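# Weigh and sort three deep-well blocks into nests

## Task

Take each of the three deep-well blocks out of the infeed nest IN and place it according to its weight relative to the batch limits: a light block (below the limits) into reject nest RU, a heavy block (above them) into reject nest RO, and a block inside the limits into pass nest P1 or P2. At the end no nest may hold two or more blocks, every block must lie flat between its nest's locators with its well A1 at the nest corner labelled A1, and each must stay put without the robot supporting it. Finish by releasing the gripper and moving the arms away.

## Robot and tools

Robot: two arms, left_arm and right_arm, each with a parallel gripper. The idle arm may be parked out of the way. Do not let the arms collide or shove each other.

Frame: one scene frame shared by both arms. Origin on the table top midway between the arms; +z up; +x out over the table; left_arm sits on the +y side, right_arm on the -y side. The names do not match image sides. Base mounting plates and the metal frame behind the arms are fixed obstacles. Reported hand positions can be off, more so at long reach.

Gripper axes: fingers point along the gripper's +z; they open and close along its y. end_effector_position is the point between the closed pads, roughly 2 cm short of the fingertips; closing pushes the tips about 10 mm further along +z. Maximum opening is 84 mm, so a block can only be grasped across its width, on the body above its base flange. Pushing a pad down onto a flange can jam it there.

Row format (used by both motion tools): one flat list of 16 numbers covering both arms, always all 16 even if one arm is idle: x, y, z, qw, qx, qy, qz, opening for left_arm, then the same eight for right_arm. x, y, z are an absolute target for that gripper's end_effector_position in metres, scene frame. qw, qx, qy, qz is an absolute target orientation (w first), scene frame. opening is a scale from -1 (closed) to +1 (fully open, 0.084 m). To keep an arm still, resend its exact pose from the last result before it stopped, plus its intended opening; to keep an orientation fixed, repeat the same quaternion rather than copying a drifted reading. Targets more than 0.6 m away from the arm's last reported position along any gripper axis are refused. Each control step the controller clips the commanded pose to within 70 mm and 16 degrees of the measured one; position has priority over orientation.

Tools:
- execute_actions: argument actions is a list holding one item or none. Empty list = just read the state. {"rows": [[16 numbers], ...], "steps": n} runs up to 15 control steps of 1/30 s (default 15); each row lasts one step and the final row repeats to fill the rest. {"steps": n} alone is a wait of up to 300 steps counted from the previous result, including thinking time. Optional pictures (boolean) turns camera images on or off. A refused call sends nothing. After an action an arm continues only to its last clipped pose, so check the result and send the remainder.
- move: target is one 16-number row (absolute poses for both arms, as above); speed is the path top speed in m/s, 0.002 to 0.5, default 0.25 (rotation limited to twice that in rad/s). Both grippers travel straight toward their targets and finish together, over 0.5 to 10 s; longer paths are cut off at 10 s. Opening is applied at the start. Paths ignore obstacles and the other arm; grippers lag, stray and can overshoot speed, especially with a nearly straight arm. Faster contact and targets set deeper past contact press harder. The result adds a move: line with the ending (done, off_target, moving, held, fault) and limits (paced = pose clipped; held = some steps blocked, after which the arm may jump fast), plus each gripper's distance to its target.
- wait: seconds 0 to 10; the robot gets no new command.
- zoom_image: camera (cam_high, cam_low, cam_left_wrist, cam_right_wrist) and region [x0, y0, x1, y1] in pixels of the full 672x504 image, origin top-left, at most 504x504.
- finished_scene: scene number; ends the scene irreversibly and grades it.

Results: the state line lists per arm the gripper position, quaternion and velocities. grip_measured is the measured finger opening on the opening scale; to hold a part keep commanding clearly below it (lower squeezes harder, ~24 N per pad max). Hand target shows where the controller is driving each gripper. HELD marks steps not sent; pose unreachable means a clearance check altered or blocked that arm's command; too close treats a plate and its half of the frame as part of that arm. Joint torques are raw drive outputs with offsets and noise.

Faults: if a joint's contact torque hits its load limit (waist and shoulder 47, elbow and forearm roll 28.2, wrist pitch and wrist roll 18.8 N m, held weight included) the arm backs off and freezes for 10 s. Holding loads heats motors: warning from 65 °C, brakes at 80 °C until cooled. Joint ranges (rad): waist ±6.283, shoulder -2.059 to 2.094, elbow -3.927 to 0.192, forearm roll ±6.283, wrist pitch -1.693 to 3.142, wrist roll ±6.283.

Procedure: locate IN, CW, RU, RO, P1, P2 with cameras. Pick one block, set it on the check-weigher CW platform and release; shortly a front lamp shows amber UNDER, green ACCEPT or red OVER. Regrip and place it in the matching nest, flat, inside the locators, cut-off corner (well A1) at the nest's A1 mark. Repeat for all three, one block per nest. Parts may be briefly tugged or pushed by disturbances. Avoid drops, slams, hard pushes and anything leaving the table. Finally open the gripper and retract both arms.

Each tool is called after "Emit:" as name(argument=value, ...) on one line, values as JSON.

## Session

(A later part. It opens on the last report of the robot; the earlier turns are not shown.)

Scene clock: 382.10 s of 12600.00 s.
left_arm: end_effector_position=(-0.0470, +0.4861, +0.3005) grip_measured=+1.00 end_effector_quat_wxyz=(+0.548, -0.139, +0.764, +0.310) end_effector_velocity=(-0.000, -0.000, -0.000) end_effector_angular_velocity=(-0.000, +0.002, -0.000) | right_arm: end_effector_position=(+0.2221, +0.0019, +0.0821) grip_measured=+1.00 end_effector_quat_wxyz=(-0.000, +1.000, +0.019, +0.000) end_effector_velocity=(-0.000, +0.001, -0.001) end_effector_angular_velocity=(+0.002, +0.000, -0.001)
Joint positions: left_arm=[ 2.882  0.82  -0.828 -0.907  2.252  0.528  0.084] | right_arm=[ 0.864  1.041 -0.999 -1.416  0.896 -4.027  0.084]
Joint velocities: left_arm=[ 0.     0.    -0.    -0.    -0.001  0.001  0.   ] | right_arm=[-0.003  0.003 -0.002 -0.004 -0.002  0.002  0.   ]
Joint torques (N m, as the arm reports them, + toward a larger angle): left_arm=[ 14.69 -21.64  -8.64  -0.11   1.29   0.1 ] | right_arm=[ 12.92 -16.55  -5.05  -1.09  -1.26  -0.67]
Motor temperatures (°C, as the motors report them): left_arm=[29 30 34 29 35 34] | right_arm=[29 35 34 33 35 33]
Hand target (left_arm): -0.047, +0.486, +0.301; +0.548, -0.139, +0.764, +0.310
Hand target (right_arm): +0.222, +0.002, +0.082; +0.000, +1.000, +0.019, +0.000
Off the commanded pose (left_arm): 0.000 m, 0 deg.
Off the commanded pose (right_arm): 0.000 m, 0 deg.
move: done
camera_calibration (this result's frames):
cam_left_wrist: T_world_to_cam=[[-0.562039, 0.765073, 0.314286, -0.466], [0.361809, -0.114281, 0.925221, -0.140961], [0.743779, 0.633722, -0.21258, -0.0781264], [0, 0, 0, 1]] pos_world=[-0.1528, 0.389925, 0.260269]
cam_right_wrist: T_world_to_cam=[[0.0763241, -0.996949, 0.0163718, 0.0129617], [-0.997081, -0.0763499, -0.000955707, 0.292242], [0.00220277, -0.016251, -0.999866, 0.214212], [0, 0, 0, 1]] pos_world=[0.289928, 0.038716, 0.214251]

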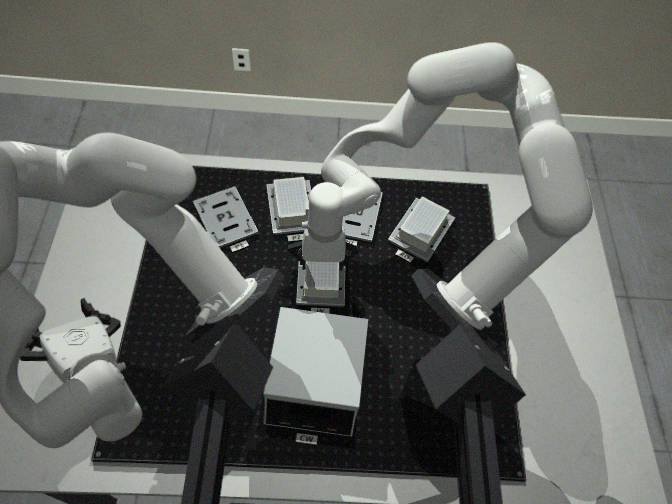

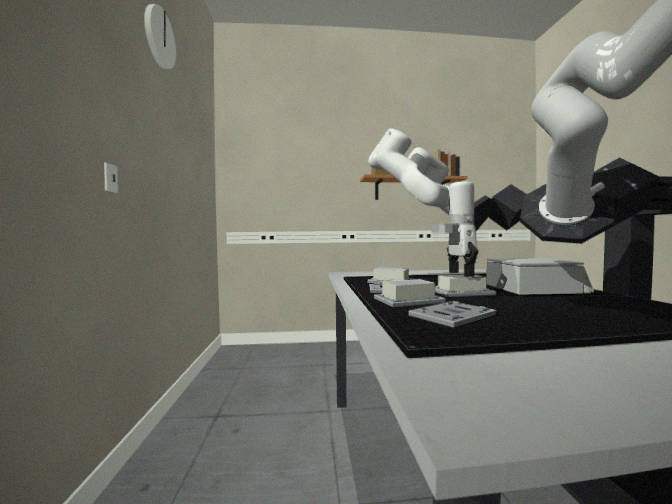

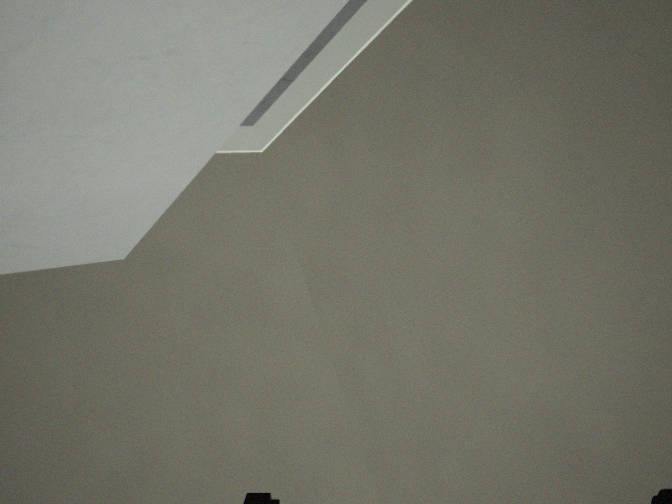

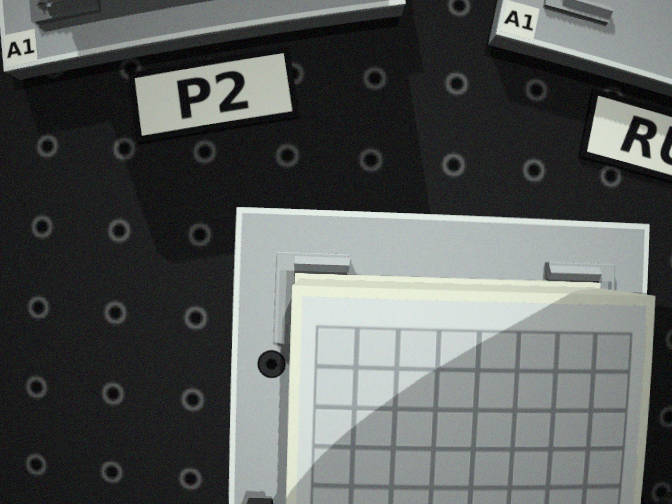

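Emit:
move(target=[-0.047,0.4861,0.3005,0.548,-0.139,0.764,0.310,1,0.222,0.0022,0.080,0,0.9999,0.0165,0,1], speed=0.01)

Emit:
move(target=[-0.047,0.4861,0.3005,0.548,-0.139,0.764,0.310,1,0.222,0.0022,0.0555,0,0.9999,0.0165,0,1], speed=0.015)

Emit:
move(target=[-0.047,0.4861,0.3005,0.548,-0.139,0.764,0.310,1,0.222,0.0022,0.0555,0,0.9999,0.0165,0,-0.5])

Emit:
move(target=[-0.047,0.4861,0.3005,0.548,-0.139,0.764,0.310,1,0.222,0.0022,0.175,0,0.9999,0.0165,0,-0.5], speed=0.08)

Emit:
move(target=[-0.047,0.4861,0.3005,0.548,-0.139,0.764,0.310,1,-0.02,0.010,0.175,0,0.9998,0.0192,0,-0.5], speed=0.15)

Emit:
move(target=[-0.047,0.4861,0.3005,0.548,-0.139,0.764,0.310,1,-0.02,0.010,0.1457,0,0.9998,0.0192,0,-0.5], speed=0.02)

Emit:
move(target=[-0.047,0.4861,0.3005,0.548,-0.139,0.764,0.310,1,-0.02,0.010,0.1457,0,0.9998,0.0192,0,1])

Emit:
move(target=[-0.047,0.4861,0.3005,0.548,-0.139,0.764,0.310,1,-0.02,0.010,0.170,0,0.9998,0.0192,0,1], speed=0.02)

Emit:
wait(seconds=2)

Scene clock: 412.90 s of 12600.00 s.
left_arm: end_effector_position=(-0.0470, +0.4861, +0.3005) grip_measured=+1.00 end_effector_quat_wxyz=(+0.548, -0.139, +0.764, +0.310) end_effector_velocity=(-0.000, +0.000, +0.000) end_effector_angular_velocity=(+0.001, +0.001, +0.001) | right_arm: end_effector_position=(+0.2220, +0.0022, +0.0801) grip_measured=+1.00 end_effector_quat_wxyz=(+0.000, +1.000, +0.017, -0.000) end_effector_velocity=(+0.000, +0.000, -0.001) end_effector_angular_velocity=(+0.001, -0.001, -0.001)
Joint positions: left_arm=[ 2.882  0.82  -0.828 -0.907  2.252  0.528  0.084] | right_arm=[ 0.859  1.046 -1.002 -1.422  0.896 -4.02   0.084]
Joint velocities: left_arm=[ 0.001 -0.     0.    -0.001  0.     0.    -0.   ] | right_arm=[-0.002  0.002 -0.002 -0.003  0.     0.002  0.   ]
Joint torques (N m, as the arm reports them, + toward a larger angle): left_arm=[ 14.47 -21.59  -8.78  -0.13   1.25   0.02] | right_arm=[ 13.26 -17.64  -4.95  -0.77  -1.37  -0.07]
Motor temperatures (°C, as the motors report them): left_arm=[29 30 34 29 35 34] | right_arm=[30 35 34 33 35 33]
Hand target (left_arm): -0.047, +0.486, +0.300; +0.548, -0.139, +0.764, +0.310
Hand target (right_arm): +0.222, +0.002, +0.080; +0.000, +1.000, +0.016, +0.000
Off the commanded pose (left_arm): 0.000 m, 0 deg.
Off the commanded pose (right_arm): 0.000 m, 0 deg.
After step 90, 27.10 s passed at rest.
move: done
camera_calibration (this result's frames):
cam_left_wrist: T_world_to_cam=[[-0.562039, 0.765073, 0.314286, -0.466], [0.361809, -0.114281, 0.925221, -0.140961], [0.743778, 0.633722, -0.21258, -0.0781266], [0, 0, 0, 1]] pos_world=[-0.1528, 0.389925, 0.260269]
cam_right_wrist: T_world_to_cam=[[0.071252, -0.997323, 0.0164447, 0.0143713], [-0.997457, -0.0712737, -0.000733818, 0.292208], [0.00190393, -0.0163506, -0.999865, 0.212231], [0, 0, 0, 1]] pos_world=[0.290037, 0.0386296, 0.21218]

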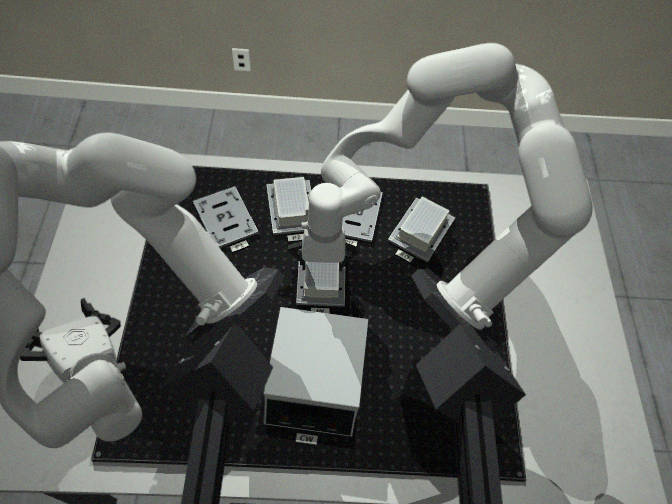

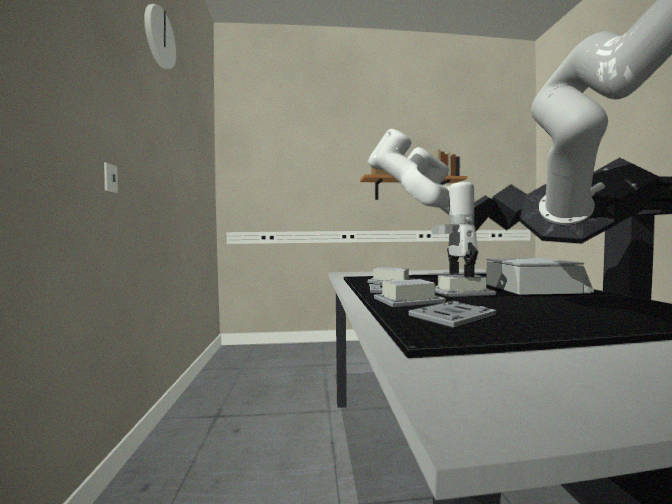

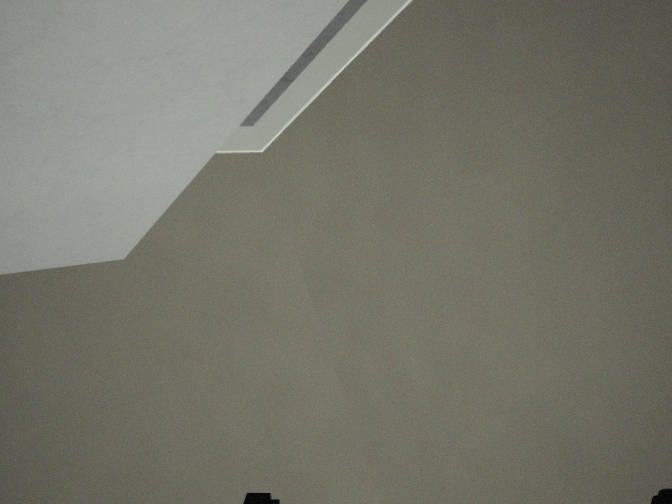

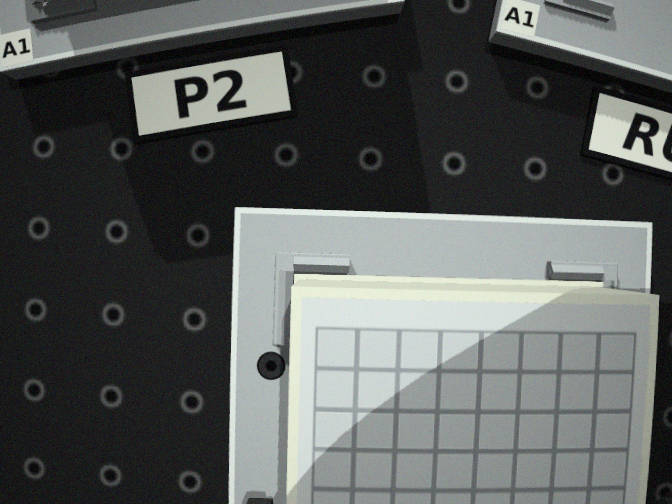

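Scene clock: 414.83 s of 12600.00 s.
left_arm: end_effector_position=(-0.0470, +0.4861, +0.3005) grip_measured=+1.00 end_effector_quat_wxyz=(+0.548, -0.139, +0.764, +0.310) end_effector_velocity=(-0.000, -0.000, -0.000) end_effector_angular_velocity=(-0.001, +0.002, +0.000) | right_arm: end_effector_position=(+0.2220, +0.0022, +0.0556) grip_measured=+1.00 end_effector_quat_wxyz=(+0.000, +1.000, +0.016, +0.000) end_effector_velocity=(+0.001, +0.001, -0.001) end_effector_angular_velocity=(+0.003, -0.001, +0.001)
Joint positions: left_arm=[ 2.882  0.82  -0.828 -0.907  2.252  0.528  0.084] | right_arm=[ 0.802  1.098 -1.037 -1.493  0.898 -3.998  0.084]
Joint velocities: left_arm=[ 0.002 -0.    -0.     0.001 -0.002 -0.001  0.   ] | right_arm=[-0.003  0.003 -0.003 -0.006 -0.001  0.001 -0.   ]
Joint torques (N m, as the arm reports them, + toward a larger angle): left_arm=[ 14.58 -21.42  -8.57  -0.27   1.23   0.03] | right_arm=[ 13.81 -16.45  -4.38  -1.12  -1.36  -0.2 ]
Motor temperatures (°C, as the motors report them): left_arm=[29 30 34 29 35 34] | right_arm=[30 35 34 33 35 33]
Hand target (left_arm): -0.047, +0.486, +0.301; +0.548, -0.139, +0.764, +0.310
Hand target (right_arm): +0.222, +0.002, +0.055; +0.000, +1.000, +0.016, +0.000
Off the commanded pose (left_arm): 0.000 m, 0 deg.
Off the commanded pose (right_arm): 0.000 m, 0 deg.
move: done
camera_calibration (this result's frames):
cam_left_wrist: T_world_to_cam=[[-0.562039, 0.765073, 0.314286, -0.466], [0.361809, -0.114281, 0.925221, -0.140961], [0.743778, 0.633722, -0.21258, -0.0781266], [0, 0, 0, 1]] pos_world=[-0.1528, 0.389925, 0.260269]
cam_right_wrist: T_world_to_cam=[[0.070996, -0.99734, 0.0164912, 0.0148209], [-0.997475, -0.0710198, -0.000862958, 0.292254], [0.00203186, -0.0163883, -0.999864, 0.18773], [0, 0, 0, 1]] pos_world=[0.290082, 0.0386138, 0.187712]

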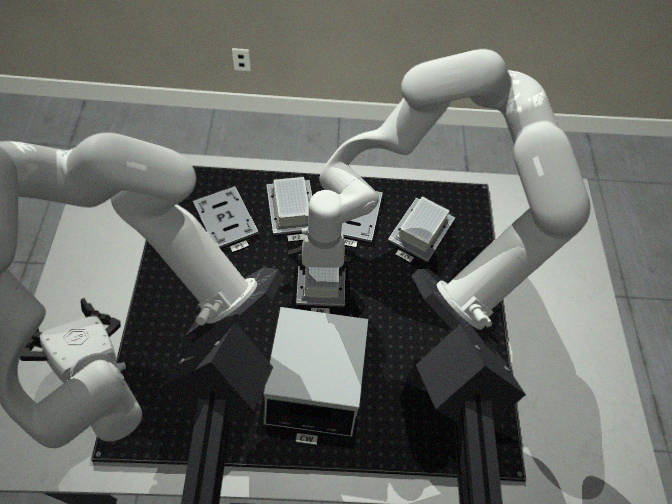

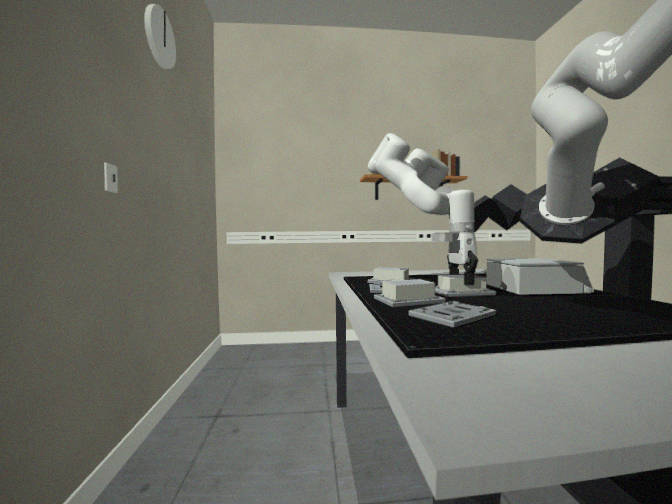

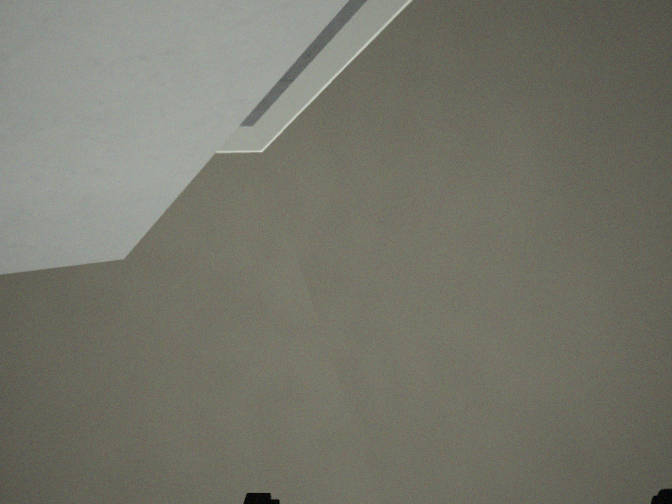

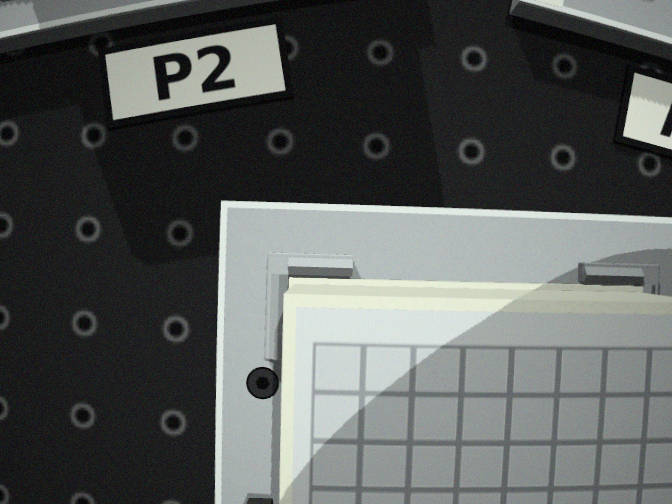

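Scene clock: 415.53 s of 12600.00 s.
left_arm: end_effector_position=(-0.0470, +0.4861, +0.3005) grip_measured=+1.00 end_effector_quat_wxyz=(+0.548, -0.139, +0.764, +0.310) end_effector_velocity=(-0.000, -0.000, +0.000) end_effector_angular_velocity=(-0.000, +0.000, +0.000) | right_arm: end_effector_position=(+0.2221, +0.0023, +0.0556) grip_measured=+0.96 end_effector_quat_wxyz=(-0.000, +1.000, +0.016, +0.000) end_effector_velocity=(+0.000, -0.000, -0.000) end_effector_angular_velocity=(-0.001, -0.001, +0.001)
Joint positions: left_arm=[ 2.882  0.82  -0.828 -0.907  2.252  0.528  0.084] | right_arm=[ 0.802  1.098 -1.037 -1.493  0.897 -3.998  0.083]
Joint velocities: left_arm=[ 0.001 -0.     0.     0.    -0.    -0.     0.   ] | right_arm=[-0.001  0.     0.    -0.001  0.001 -0.001  0.   ]
Joint torques (N m, as the arm reports them, + toward a larger angle): left_arm=[ 14.87 -21.34  -8.95   0.     1.24   0.06] | right_arm=[ 12.48 -15.14  -3.93  -1.35  -1.22  -0.25]
Motor temperatures (°C, as the motors report them): left_arm=[29 30 34 29 35 34] | right_arm=[30 35 34 33 35 33]
Hand target (left_arm): -0.047, +0.486, +0.301; +0.548, -0.139, +0.764, +0.310
Hand target (right_arm): +0.222, +0.002, +0.055; -0.000, +1.000, +0.016, +0.000
Off the commanded pose (left_arm): 0.000 m, 0 deg.
Off the commanded pose (right_arm): 0.000 m, 0 deg.
move: done
camera_calibration (this result's frames):
cam_left_wrist: T_world_to_cam=[[-0.562039, 0.765073, 0.314286, -0.466], [0.361809, -0.114281, 0.925221, -0.140961], [0.743779, 0.633722, -0.21258, -0.0781264], [0, 0, 0, 1]] pos_world=[-0.1528, 0.389925, 0.260269]
cam_right_wrist: T_world_to_cam=[[0.0708734, -0.997354, 0.0161553, 0.0149959], [-0.997483, -0.0708991, -0.00102394, 0.292373], [0.00216663, -0.016042, -0.999869, 0.18776], [0, 0, 0, 1]] pos_world=[0.290167, 0.0386973, 0.187792]

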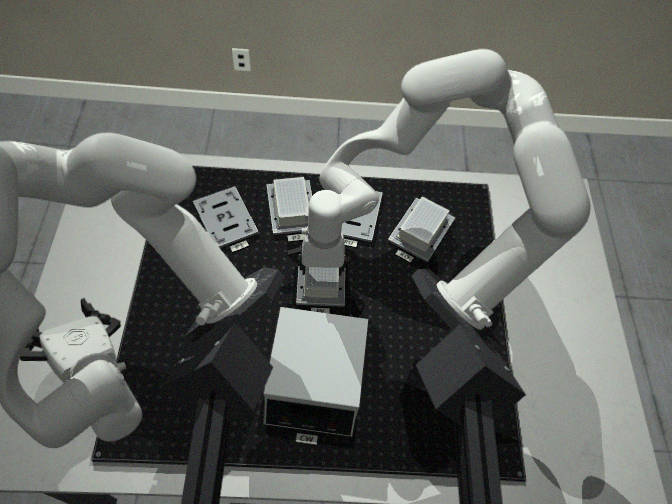

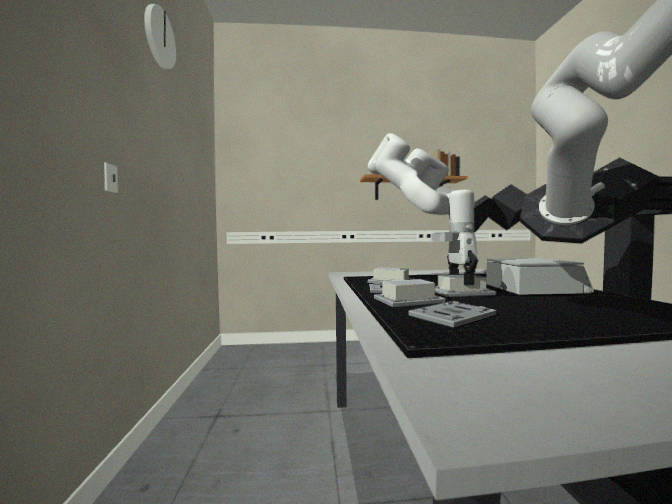

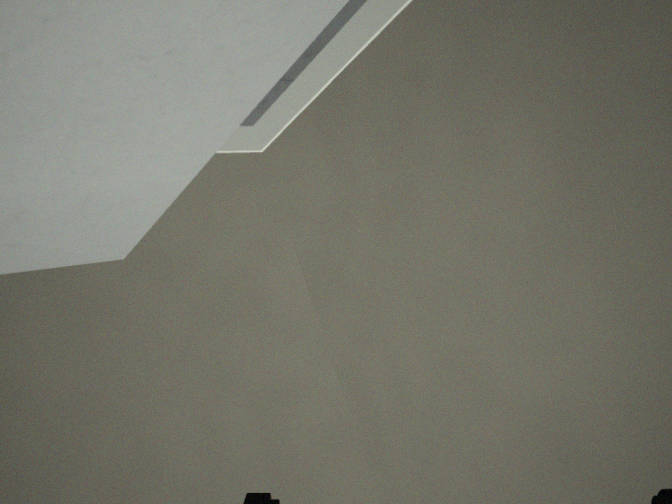

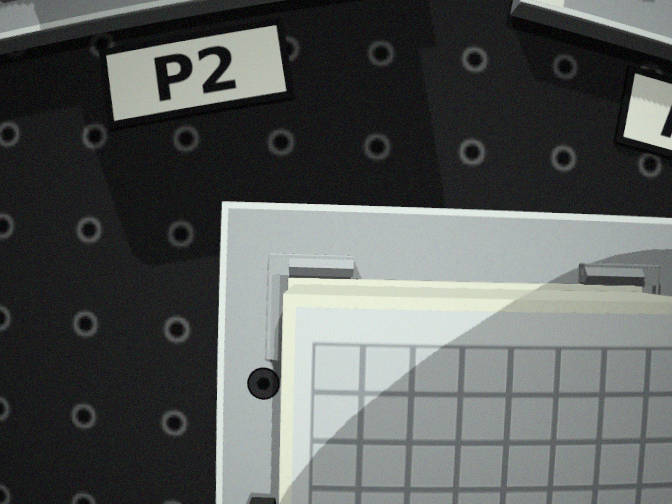

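Scene clock: 417.47 s of 12600.00 s.
left_arm: end_effector_position=(-0.0470, +0.4861, +0.3005) grip_measured=+1.00 end_effector_quat_wxyz=(+0.548, -0.139, +0.764, +0.310) end_effector_velocity=(+0.000, -0.000, -0.000) end_effector_angular_velocity=(-0.001, -0.000, -0.001) | right_arm: end_effector_position=(+0.2216, +0.0021, +0.1749) grip_measured=+0.96 end_effector_quat_wxyz=(+0.000, +1.000, +0.017, -0.000) end_effector_velocity=(+0.000, -0.000, +0.002) end_effector_angular_velocity=(-0.001, -0.001, -0.001)
Joint positions: left_arm=[ 2.882  0.82  -0.828 -0.907  2.252  0.528  0.084] | right_arm=[ 1.077  0.855 -0.915 -1.127  0.928 -4.145  0.083]
Joint velocities: left_arm=[-0.001  0.     0.     0.    -0.001  0.     0.   ] | right_arm=[ 0.005 -0.004  0.     0.008  0.003 -0.004  0.   ]
Joint torques (N m, as the arm reports them, + toward a larger angle): left_arm=[ 14.58 -21.84  -8.48  -0.07   1.19   0.01] | right_arm=[ 12.44 -17.95  -8.82  -1.19  -1.28   0.01]
Motor temperatures (°C, as the motors report them): left_arm=[29 30 34 29 35 34] | right_arm=[30 35 34 33 35 33]
Hand target (left_arm): -0.047, +0.486, +0.300; +0.548, -0.139, +0.764, +0.310
Hand target (right_arm): +0.222, +0.002, +0.175; -0.000, +1.000, +0.017, -0.000
Off the commanded pose (left_arm): 0.000 m, 0 deg.
Off the commanded pose (right_arm): 0.000 m, 0 deg.
move: done
camera_calibration (this result's frames):
cam_left_wrist: T_world_to_cam=[[-0.562039, 0.765073, 0.314286, -0.466], [0.361809, -0.114281, 0.925221, -0.140961], [0.743779, 0.633722, -0.21258, -0.0781264], [0, 0, 0, 1]] pos_world=[-0.1528, 0.389925, 0.260269]
cam_right_wrist: T_world_to_cam=[[0.0713129, -0.997317, 0.0165061, 0.0127372], [-0.997454, -0.0713195, 0.000189304, 0.291714], [0.000988409, -0.0164775, -0.999864, 0.307273], [0, 0, 0, 1]] pos_world=[0.289759, 0.0385711, 0.306966]

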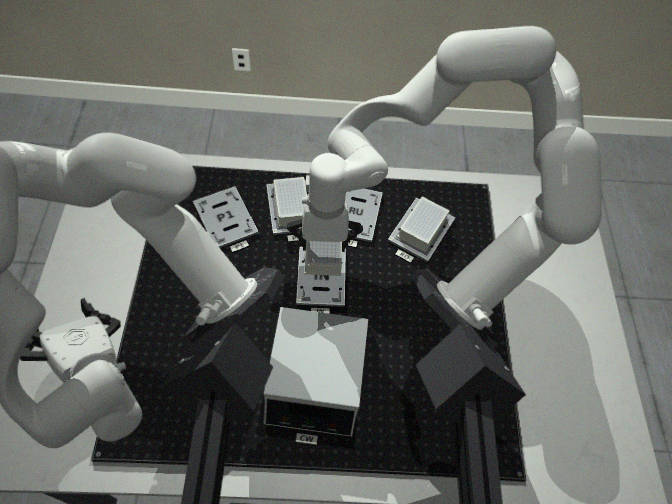

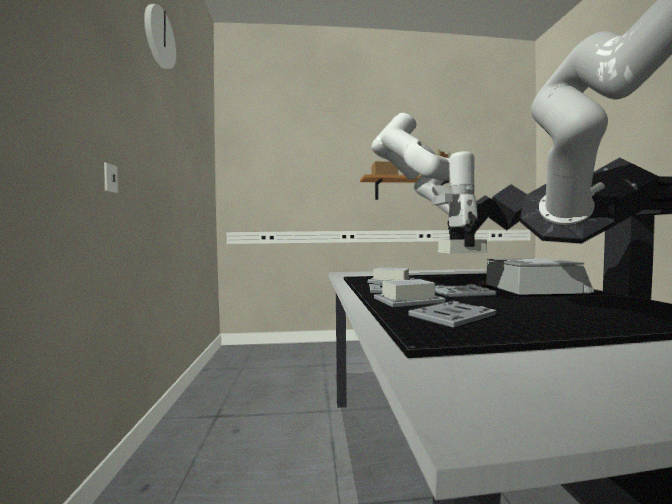

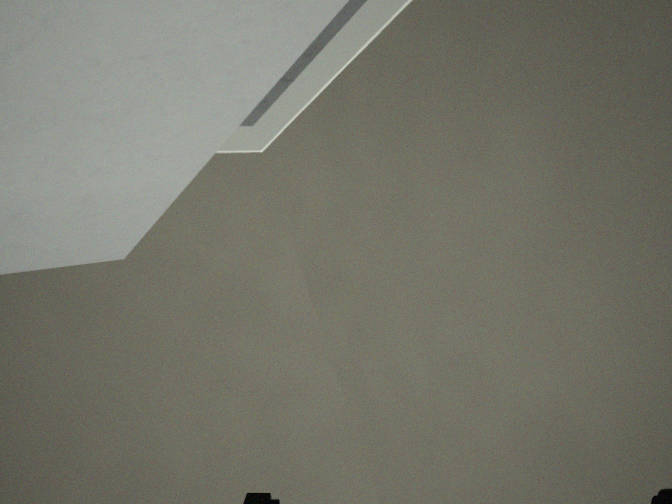

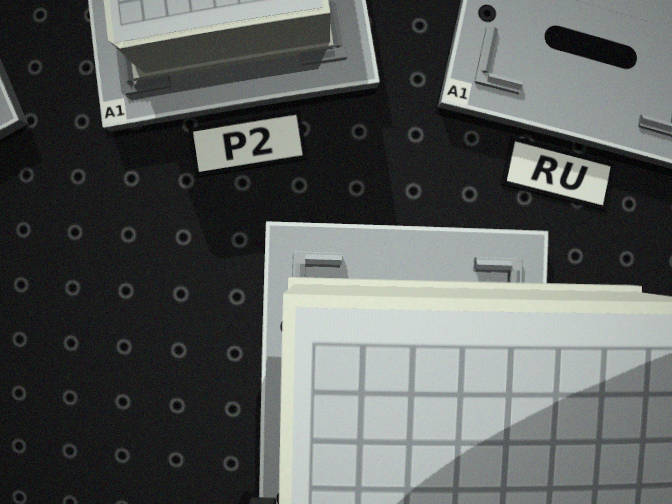

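Scene clock: 419.67 s of 12600.00 s.
left_arm: end_effector_position=(-0.0470, +0.4861, +0.3005) grip_measured=+1.00 end_effector_quat_wxyz=(+0.548, -0.139, +0.764, +0.310) end_effector_velocity=(+0.000, -0.000, -0.000) end_effector_angular_velocity=(-0.000, -0.000, -0.000) | right_arm: end_effector_position=(-0.0206, +0.0107, +0.1755) grip_measured=+0.96 end_effector_quat_wxyz=(-0.001, +1.000, +0.020, -0.001) end_effector_velocity=(-0.002, -0.000, -0.000) end_effector_angular_velocity=(-0.003, +0.001, -0.000)
Joint positions: left_arm=[ 2.882  0.82  -0.828 -0.907  2.252  0.528  0.084] | right_arm=[ 1.658  1.259 -1.02  -0.73   0.712 -3.878  0.083]
Joint velocities: left_arm=[-0.  0.  0.  0. -0.  0. -0.] | right_arm=[ 0.006  0.004 -0.003  0.01  -0.001 -0.003 -0.   ]
Joint torques (N m, as the arm reports them, + toward a larger angle): left_arm=[ 14.64 -21.4   -8.84  -0.17   1.26   0.03] | right_arm=[  6.44 -24.9  -12.15  -0.47  -1.36  -0.24]
Motor temperatures (°C, as the motors report them): left_arm=[29 30 34 29 35 34] | right_arm=[30 35 35 33 35 33]
Hand target (left_arm): -0.047, +0.486, +0.301; +0.548, -0.139, +0.764, +0.310
Hand target (right_arm): -0.021, +0.011, +0.175; -0.001, +1.000, +0.020, -0.001
Off the commanded pose (left_arm): 0.000 m, 0 deg.
Off the commanded pose (right_arm): 0.001 m, 0 deg.
move: done
camera_calibration (this result's frames):
cam_left_wrist: T_world_to_cam=[[-0.562039, 0.765073, 0.314286, -0.466], [0.361809, -0.114281, 0.925221, -0.140961], [0.743779, 0.633722, -0.21258, -0.0781265], [0, 0, 0, 1]] pos_world=[-0.1528, 0.389925, 0.260269]
cam_right_wrist: T_world_to_cam=[[0.0771606, -0.996907, 0.0149023, 0.0389924], [-0.997018, -0.0771612, 0.000539213, 0.05079], [0.000612336, -0.0148995, -0.999889, 0.308171], [0, 0, 0, 1]] pos_world=[0.0474412, 0.0473824, 0.307529]

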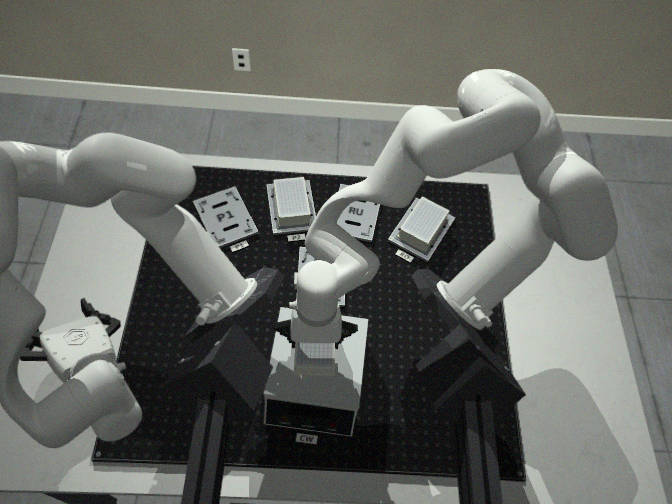

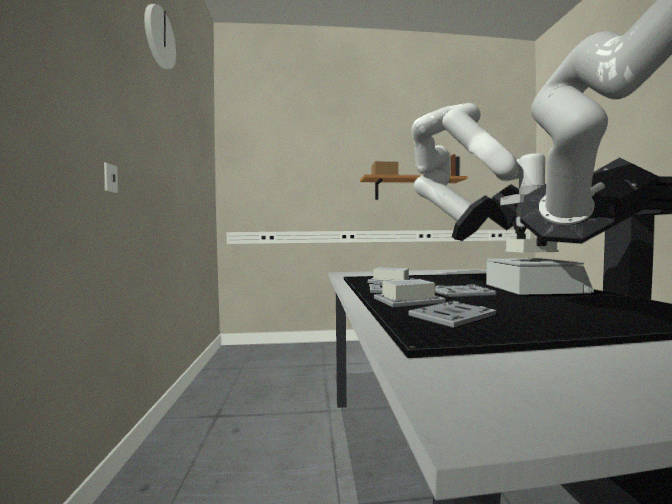

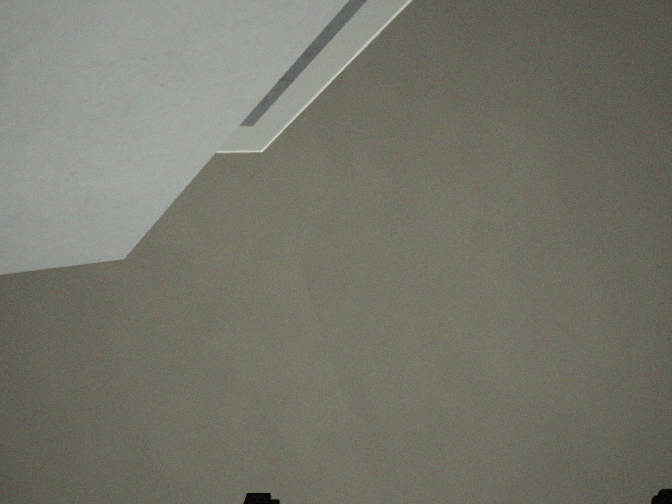

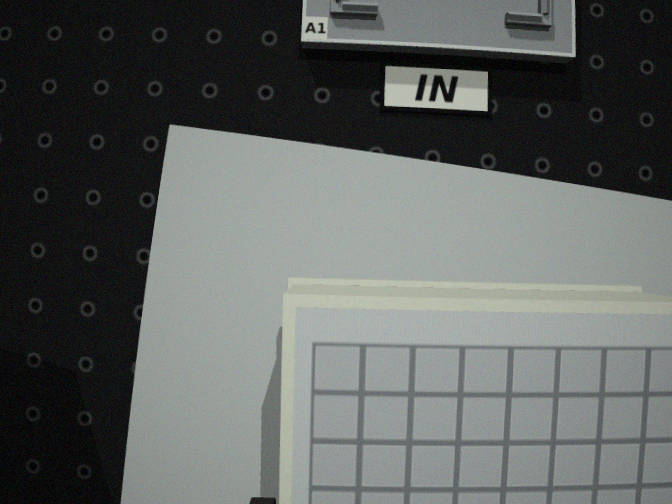

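Scene clock: 421.47 s of 12600.00 s.
left_arm: end_effector_position=(-0.0470, +0.4861, +0.3005) grip_measured=+1.00 end_effector_quat_wxyz=(+0.548, -0.139, +0.764, +0.310) end_effector_velocity=(-0.000, -0.000, -0.000) end_effector_angular_velocity=(+0.000, +0.002, +0.000) | right_arm: end_effector_position=(-0.0199, +0.0101, +0.1458) grip_measured=+0.96 end_effector_quat_wxyz=(-0.000, +1.000, +0.019, +0.000) end_effector_velocity=(+0.001, +0.001, -0.001) end_effector_angular_velocity=(+0.002, +0.001, -0.000)
Joint positions: left_arm=[ 2.882  0.82  -0.828 -0.907  2.252  0.528  0.084] | right_arm=[ 1.594  1.327 -1.039 -0.846  0.691 -3.806  0.083]
Joint velocities: left_arm=[ 0.001 -0.     0.    -0.    -0.001  0.    -0.   ] | right_arm=[-0.005  0.002 -0.002 -0.008 -0.001  0.004  0.   ]
Joint torques (N m, as the arm reports them, + toward a larger angle): left_arm=[ 14.73 -21.52  -8.62  -0.42   1.27   0.12] | right_arm=[  6.61 -24.25 -11.24  -0.83  -1.59  -0.26]
Motor temperatures (°C, as the motors report them): left_arm=[29 30 34 29 35 34] | right_arm=[30 35 35 33 35 33]
Hand target (left_arm): -0.047, +0.486, +0.300; +0.548, -0.139, +0.764, +0.310
Hand target (right_arm): -0.020, +0.010, +0.146; -0.000, +1.000, +0.019, +0.000
Off the commanded pose (left_arm): 0.000 m, 0 deg.
Off the commanded pose (right_arm): 0.000 m, 0 deg.
move: done
camera_calibration (this result's frames):
cam_left_wrist: T_world_to_cam=[[-0.562039, 0.765073, 0.314286, -0.466], [0.361809, -0.114281, 0.925221, -0.140961], [0.743779, 0.633722, -0.21258, -0.0781265], [0, 0, 0, 1]] pos_world=[-0.1528, 0.389925, 0.260269]
cam_right_wrist: T_world_to_cam=[[0.0762872, -0.996954, 0.0162297, 0.0385814], [-0.997084, -0.076312, -0.000914644, 0.0515867], [0.00215038, -0.0161126, -0.999868, 0.278562], [0, 0, 0, 1]] pos_world=[0.047894, 0.0468889, 0.277947]

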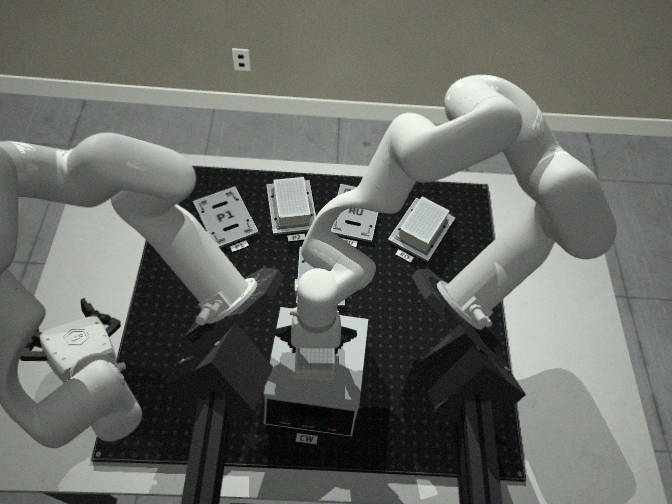

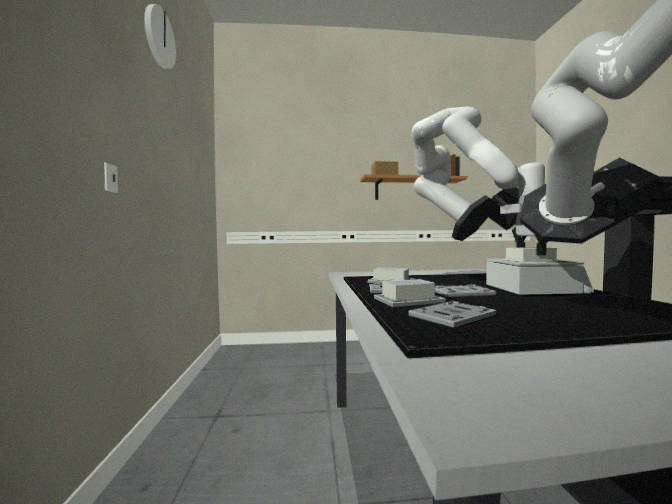

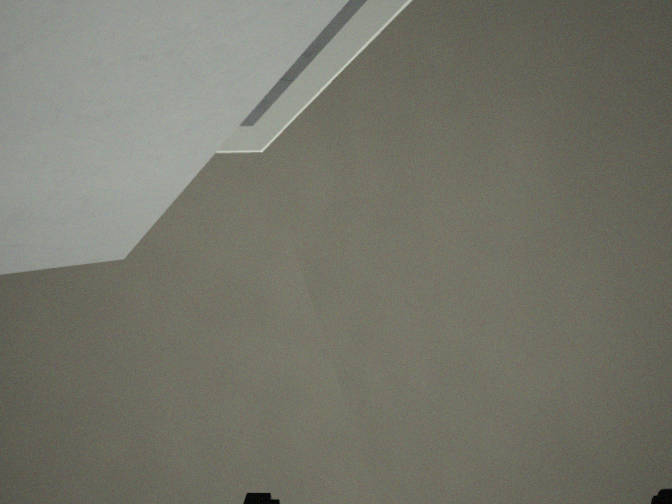

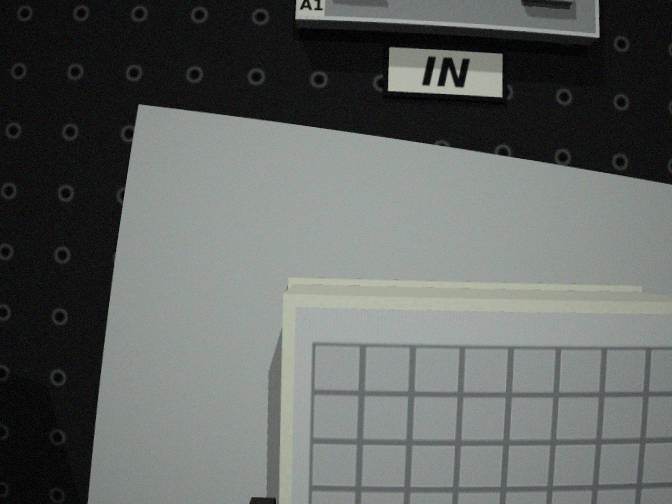

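Scene clock: 422.17 s of 12600.00 s.
left_arm: end_effector_position=(-0.0470, +0.4861, +0.3005) grip_measured=+1.00 end_effector_quat_wxyz=(+0.548, -0.139, +0.764, +0.310) end_effector_velocity=(+0.000, +0.000, +0.000) end_effector_angular_velocity=(+0.001, -0.003, -0.000) | right_arm: end_effector_position=(-0.0200, +0.0100, +0.1457) grip_measured=+1.00 end_effector_quat_wxyz=(-0.000, +1.000, +0.019, -0.000) end_effector_velocity=(-0.000, -0.000, +0.000) end_effector_angular_velocity=(+0.001, -0.001, +0.003)
Joint positions: left_arm=[ 2.882  0.82  -0.828 -0.907  2.252  0.528  0.084] | right_arm=[ 1.594  1.328 -1.039 -0.846  0.691 -3.806  0.084]
Joint velocities: left_arm=[-0.001 -0.    -0.    -0.     0.003 -0.    -0.   ] | right_arm=[ 0.001 -0.     0.    -0.001 -0.    -0.001  0.   ]
Joint torques (N m, as the arm reports them, + toward a larger angle): left_arm=[ 14.5  -21.57  -8.48  -0.11   1.17   0.03] | right_arm=[  6.33 -24.46 -11.09  -1.13  -1.04  -0.19]
Motor temperatures (°C, as the motors report them): left_arm=[29 30 34 29 35 34] | right_arm=[30 35 35 33 35 33]
Hand target (left_arm): -0.047, +0.486, +0.300; +0.548, -0.139, +0.764, +0.310
Hand target (right_arm): -0.020, +0.010, +0.146; -0.000, +1.000, +0.019, -0.000
Off the commanded pose (left_arm): 0.000 m, 0 deg.
Off the commanded pose (right_arm): 0.000 m, 0 deg.
move: done
camera_calibration (this result's frames):
cam_left_wrist: T_world_to_cam=[[-0.562039, 0.765073, 0.314286, -0.466], [0.361809, -0.114281, 0.925221, -0.140961], [0.743779, 0.633721, -0.21258, -0.0781263], [0, 0, 0, 1]] pos_world=[-0.1528, 0.389925, 0.260269]
cam_right_wrist: T_world_to_cam=[[0.0763629, -0.996947, 0.0162944, 0.0385047], [-0.997078, -0.076385, -0.000734409, 0.0515023], [0.00197681, -0.0161907, -0.999867, 0.278488], [0, 0, 0, 1]] pos_world=[0.0478609, 0.0468301, 0.277862]

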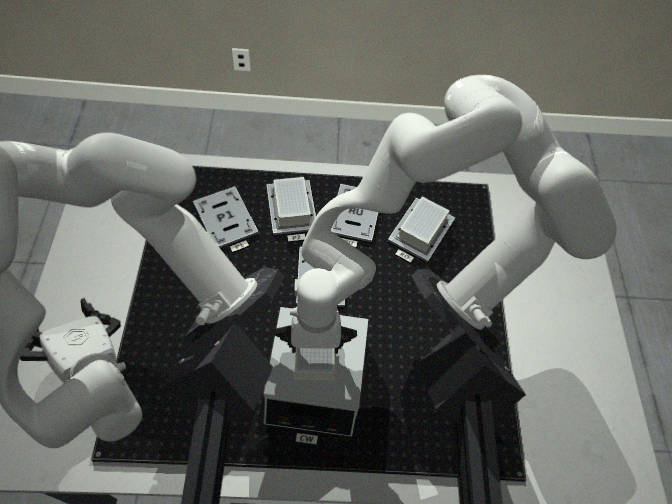

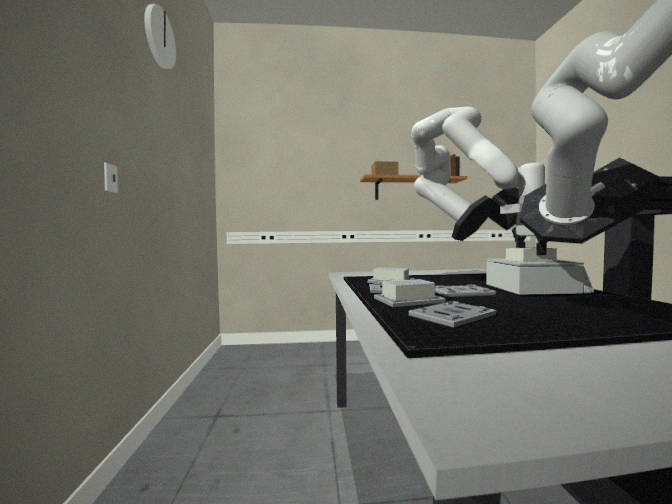

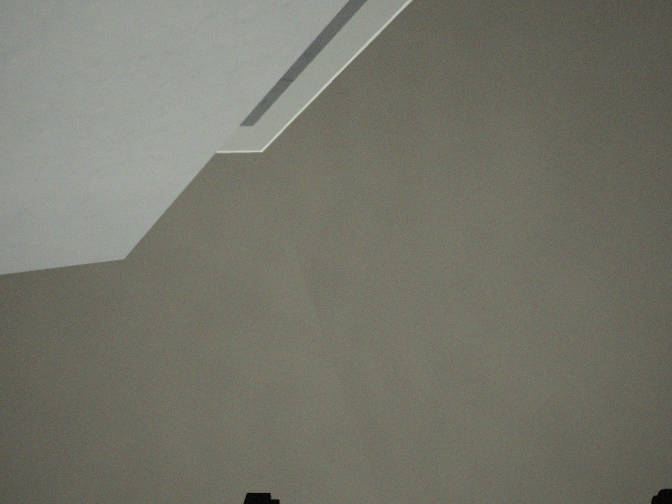

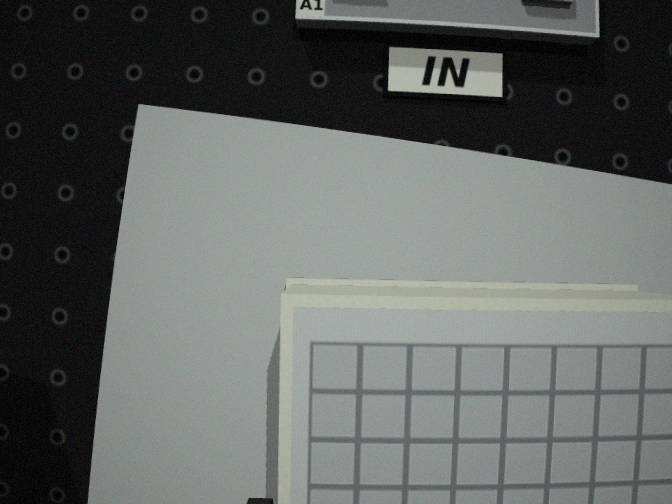

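Scene clock: 423.67 s of 12600.00 s.
left_arm: end_effector_position=(-0.0470, +0.4861, +0.3005) grip_measured=+1.00 end_effector_quat_wxyz=(+0.548, -0.139, +0.764, +0.310) end_effector_velocity=(-0.000, -0.000, +0.000) end_effector_angular_velocity=(+0.000, +0.001, +0.001) | right_arm: end_effector_position=(-0.0201, +0.0099, +0.1698) grip_measured=+1.00 end_effector_quat_wxyz=(+0.000, +1.000, +0.019, -0.000) end_effector_velocity=(-0.000, -0.001, +0.001) end_effector_angular_velocity=(-0.003, +0.000, +0.001)
Joint positions: left_arm=[ 2.882  0.82  -0.828 -0.907  2.252  0.528  0.084] | right_arm=[ 1.647  1.271 -1.021 -0.751  0.708 -3.864  0.084]
Joint velocities: left_arm=[ 0.002  0.    -0.     0.    -0.001 -0.     0.   ] | right_arm=[ 0.004 -0.004  0.002  0.009  0.002 -0.006 -0.   ]
Joint torques (N m, as the arm reports them, + toward a larger angle): left_arm=[ 14.7  -21.57  -8.59  -0.18   1.18   0.06] | right_arm=[  6.01 -24.8  -11.6   -0.45  -1.15  -0.12]
Motor temperatures (°C, as the motors report them): left_arm=[29 30 34 29 35 34] | right_arm=[30 35 35 33 35 33]
Hand target (left_arm): -0.047, +0.486, +0.301; +0.548, -0.139, +0.764, +0.310
Hand target (right_arm): -0.020, +0.010, +0.170; +0.000, +1.000, +0.019, -0.000
Off the commanded pose (left_arm): 0.000 m, 0 deg.
Off the commanded pose (right_arm): 0.000 m, 0 deg.
move: done
camera_calibration (this result's frames):
cam_left_wrist: T_world_to_cam=[[-0.562039, 0.765073, 0.314286, -0.466], [0.361809, -0.114281, 0.925221, -0.140961], [0.743779, 0.633722, -0.21258, -0.0781263], [0, 0, 0, 1]] pos_world=[-0.1528, 0.389925, 0.260269]
cam_right_wrist: T_world_to_cam=[[0.0764728, -0.996936, 0.0164487, 0.0379793], [-0.99707, -0.0764926, -0.000573106, 0.0514242], [0.00182955, -0.0163567, -0.999865, 0.30259], [0, 0, 0, 1]] pos_world=[0.0478155, 0.0467458, 0.301953]

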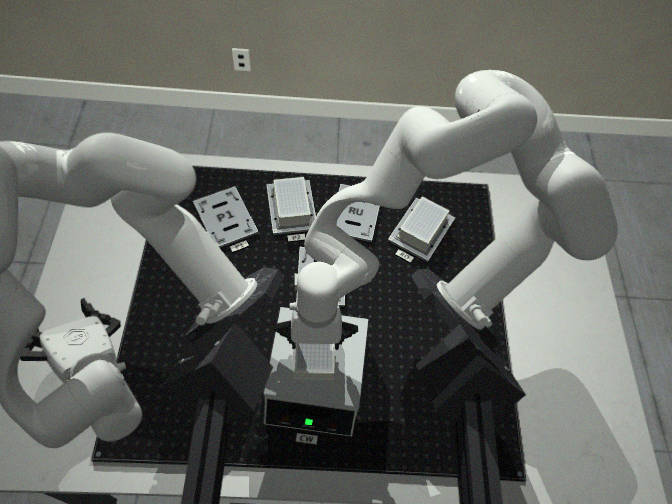

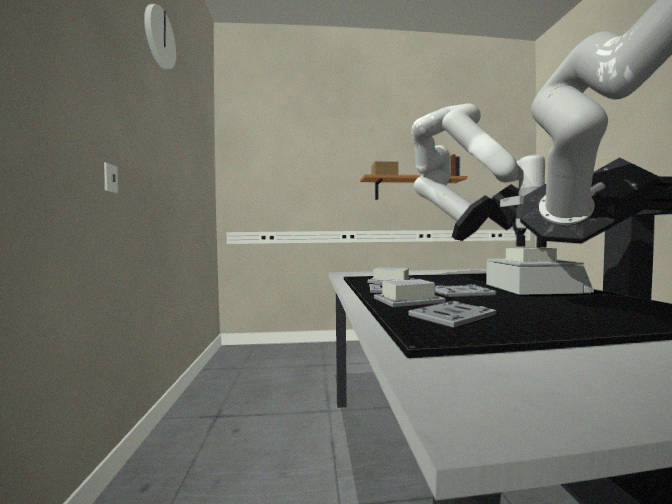

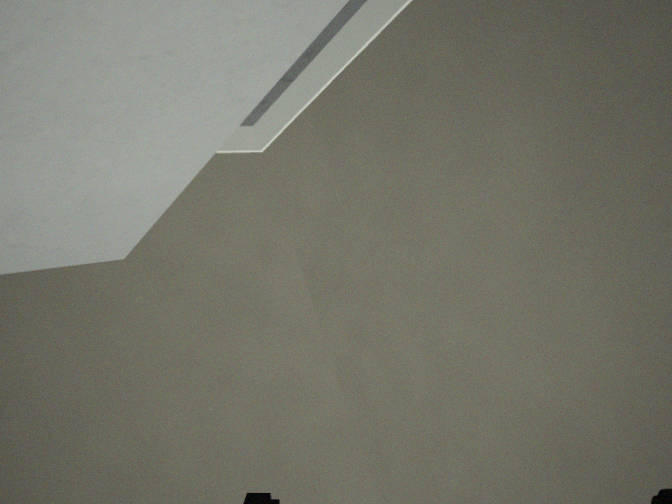

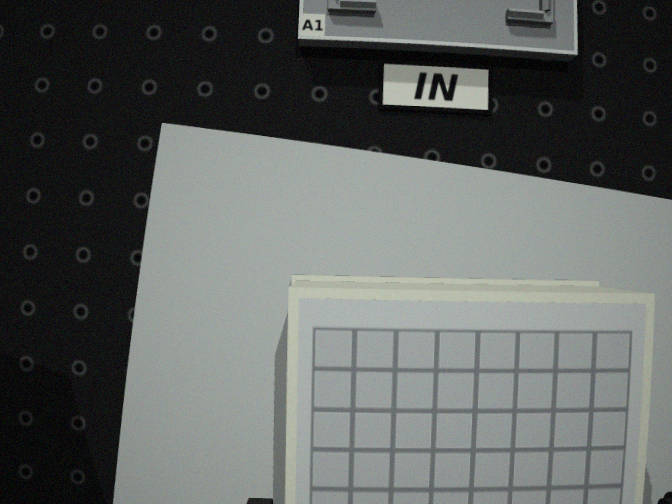

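Scene clock: 425.67 s of 12600.00 s.
left_arm: end_effector_position=(-0.0470, +0.4861, +0.3005) grip_measured=+1.00 end_effector_quat_wxyz=(+0.548, -0.139, +0.764, +0.310) end_effector_velocity=(-0.000, -0.000, -0.000) end_effector_angular_velocity=(-0.000, +0.001, -0.000) | right_arm: end_effector_position=(-0.0201, +0.0099, +0.1700) grip_measured=+1.00 end_effector_quat_wxyz=(+0.000, +1.000, +0.019, -0.000) end_effector_velocity=(+0.000, +0.000, -0.000) end_effector_angular_velocity=(+0.000, +0.000, +0.001)
Joint positions: left_arm=[ 2.882  0.82  -0.828 -0.907  2.252  0.528  0.084] | right_arm=[ 1.647  1.27  -1.021 -0.75   0.708 -3.865  0.084]
Joint velocities: left_arm=[ 0.     0.    -0.     0.    -0.001  0.    -0.   ] | right_arm=[-0.     0.    -0.    -0.001 -0.    -0.001 -0.   ]
Joint torques (N m, as the arm reports them, + toward a larger angle): left_arm=[ 14.83 -21.56  -8.72  -0.29   1.21   0.09] | right_arm=[  6.36 -24.41 -12.05  -0.64  -1.22   0.12]
Motor temperatures (°C, as the motors report them): left_arm=[29 30 34 29 35 34] | right_arm=[30 35 35 33 35 33]
Hand target (left_arm): -0.047, +0.486, +0.301; +0.548, -0.139, +0.764, +0.310
Hand target (right_arm): -0.020, +0.010, +0.170; +0.000, +1.000, +0.019, -0.000
Off the commanded pose (left_arm): 0.000 m, 0 deg.
Off the commanded pose (right_arm): 0.000 m, 0 deg.
Steps of this call (steps 1 to 60: nothing new was sent). Readings (end_effector_position):
1: left_arm (-0.0470, +0.4861, +0.3005) | right_arm (-0.0201, +0.0099, +0.1699)
2: left_arm (-0.0470, +0.4861, +0.3005) | right_arm (-0.0201, +0.0099, +0.1699)
4: left_arm (-0.0470, +0.4861, +0.3005) | right_arm (-0.0201, +0.0099, +0.1699)
8: left_arm (-0.0470, +0.4861, +0.3005) | right_arm (-0.0201, +0.0099, +0.1700)
60: the state above
camera_calibration (this result's frames):
cam_left_wrist: T_world_to_cam=[[-0.562039, 0.765073, 0.314286, -0.466], [0.361809, -0.114281, 0.925221, -0.140961], [0.743779, 0.633722, -0.21258, -0.0781265], [0, 0, 0, 1]] pos_world=[-0.1528, 0.389925, 0.260269]
cam_right_wrist: T_world_to_cam=[[0.0764791, -0.996934, 0.016518, 0.0379555], [-0.997069, -0.076499, -0.000579768, 0.0514234], [0.0018416, -0.0164253, -0.999863, 0.302791], [0, 0, 0, 1]] pos_world=[0.0478123, 0.0467464, 0.302152]

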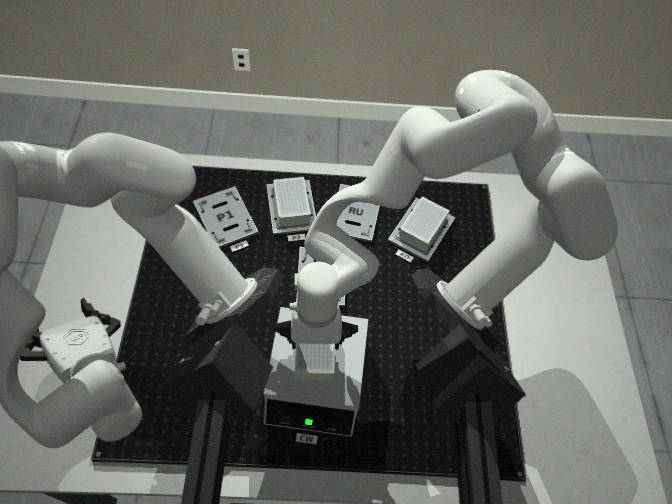

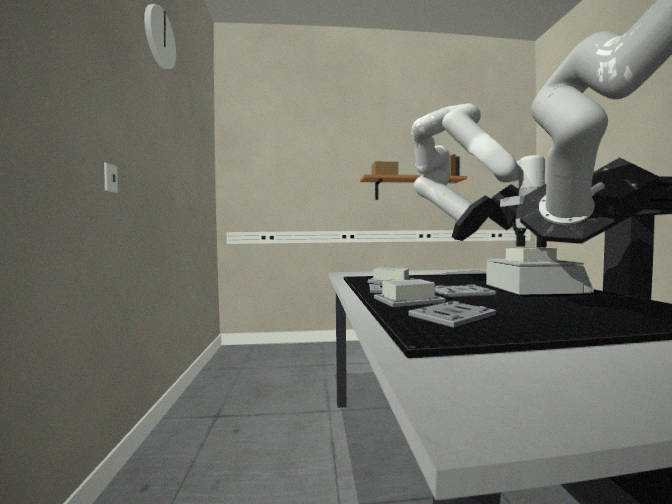

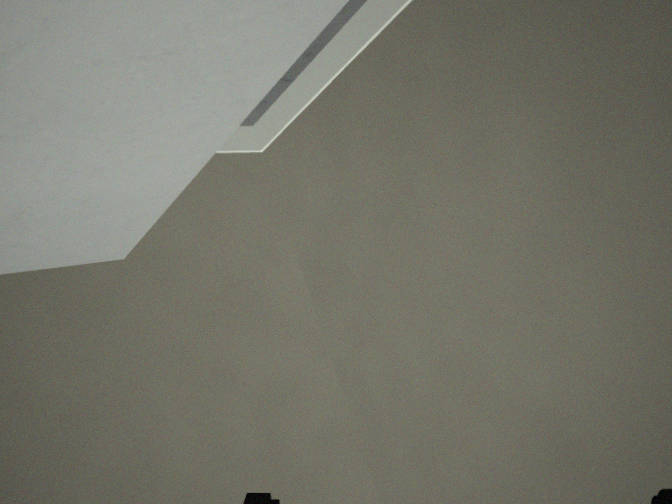

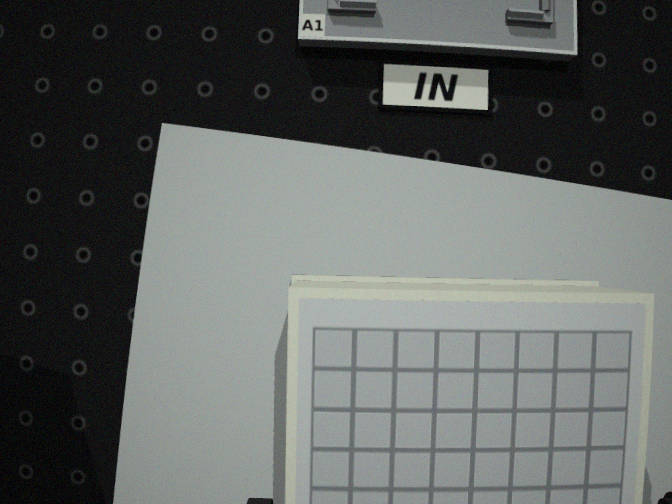

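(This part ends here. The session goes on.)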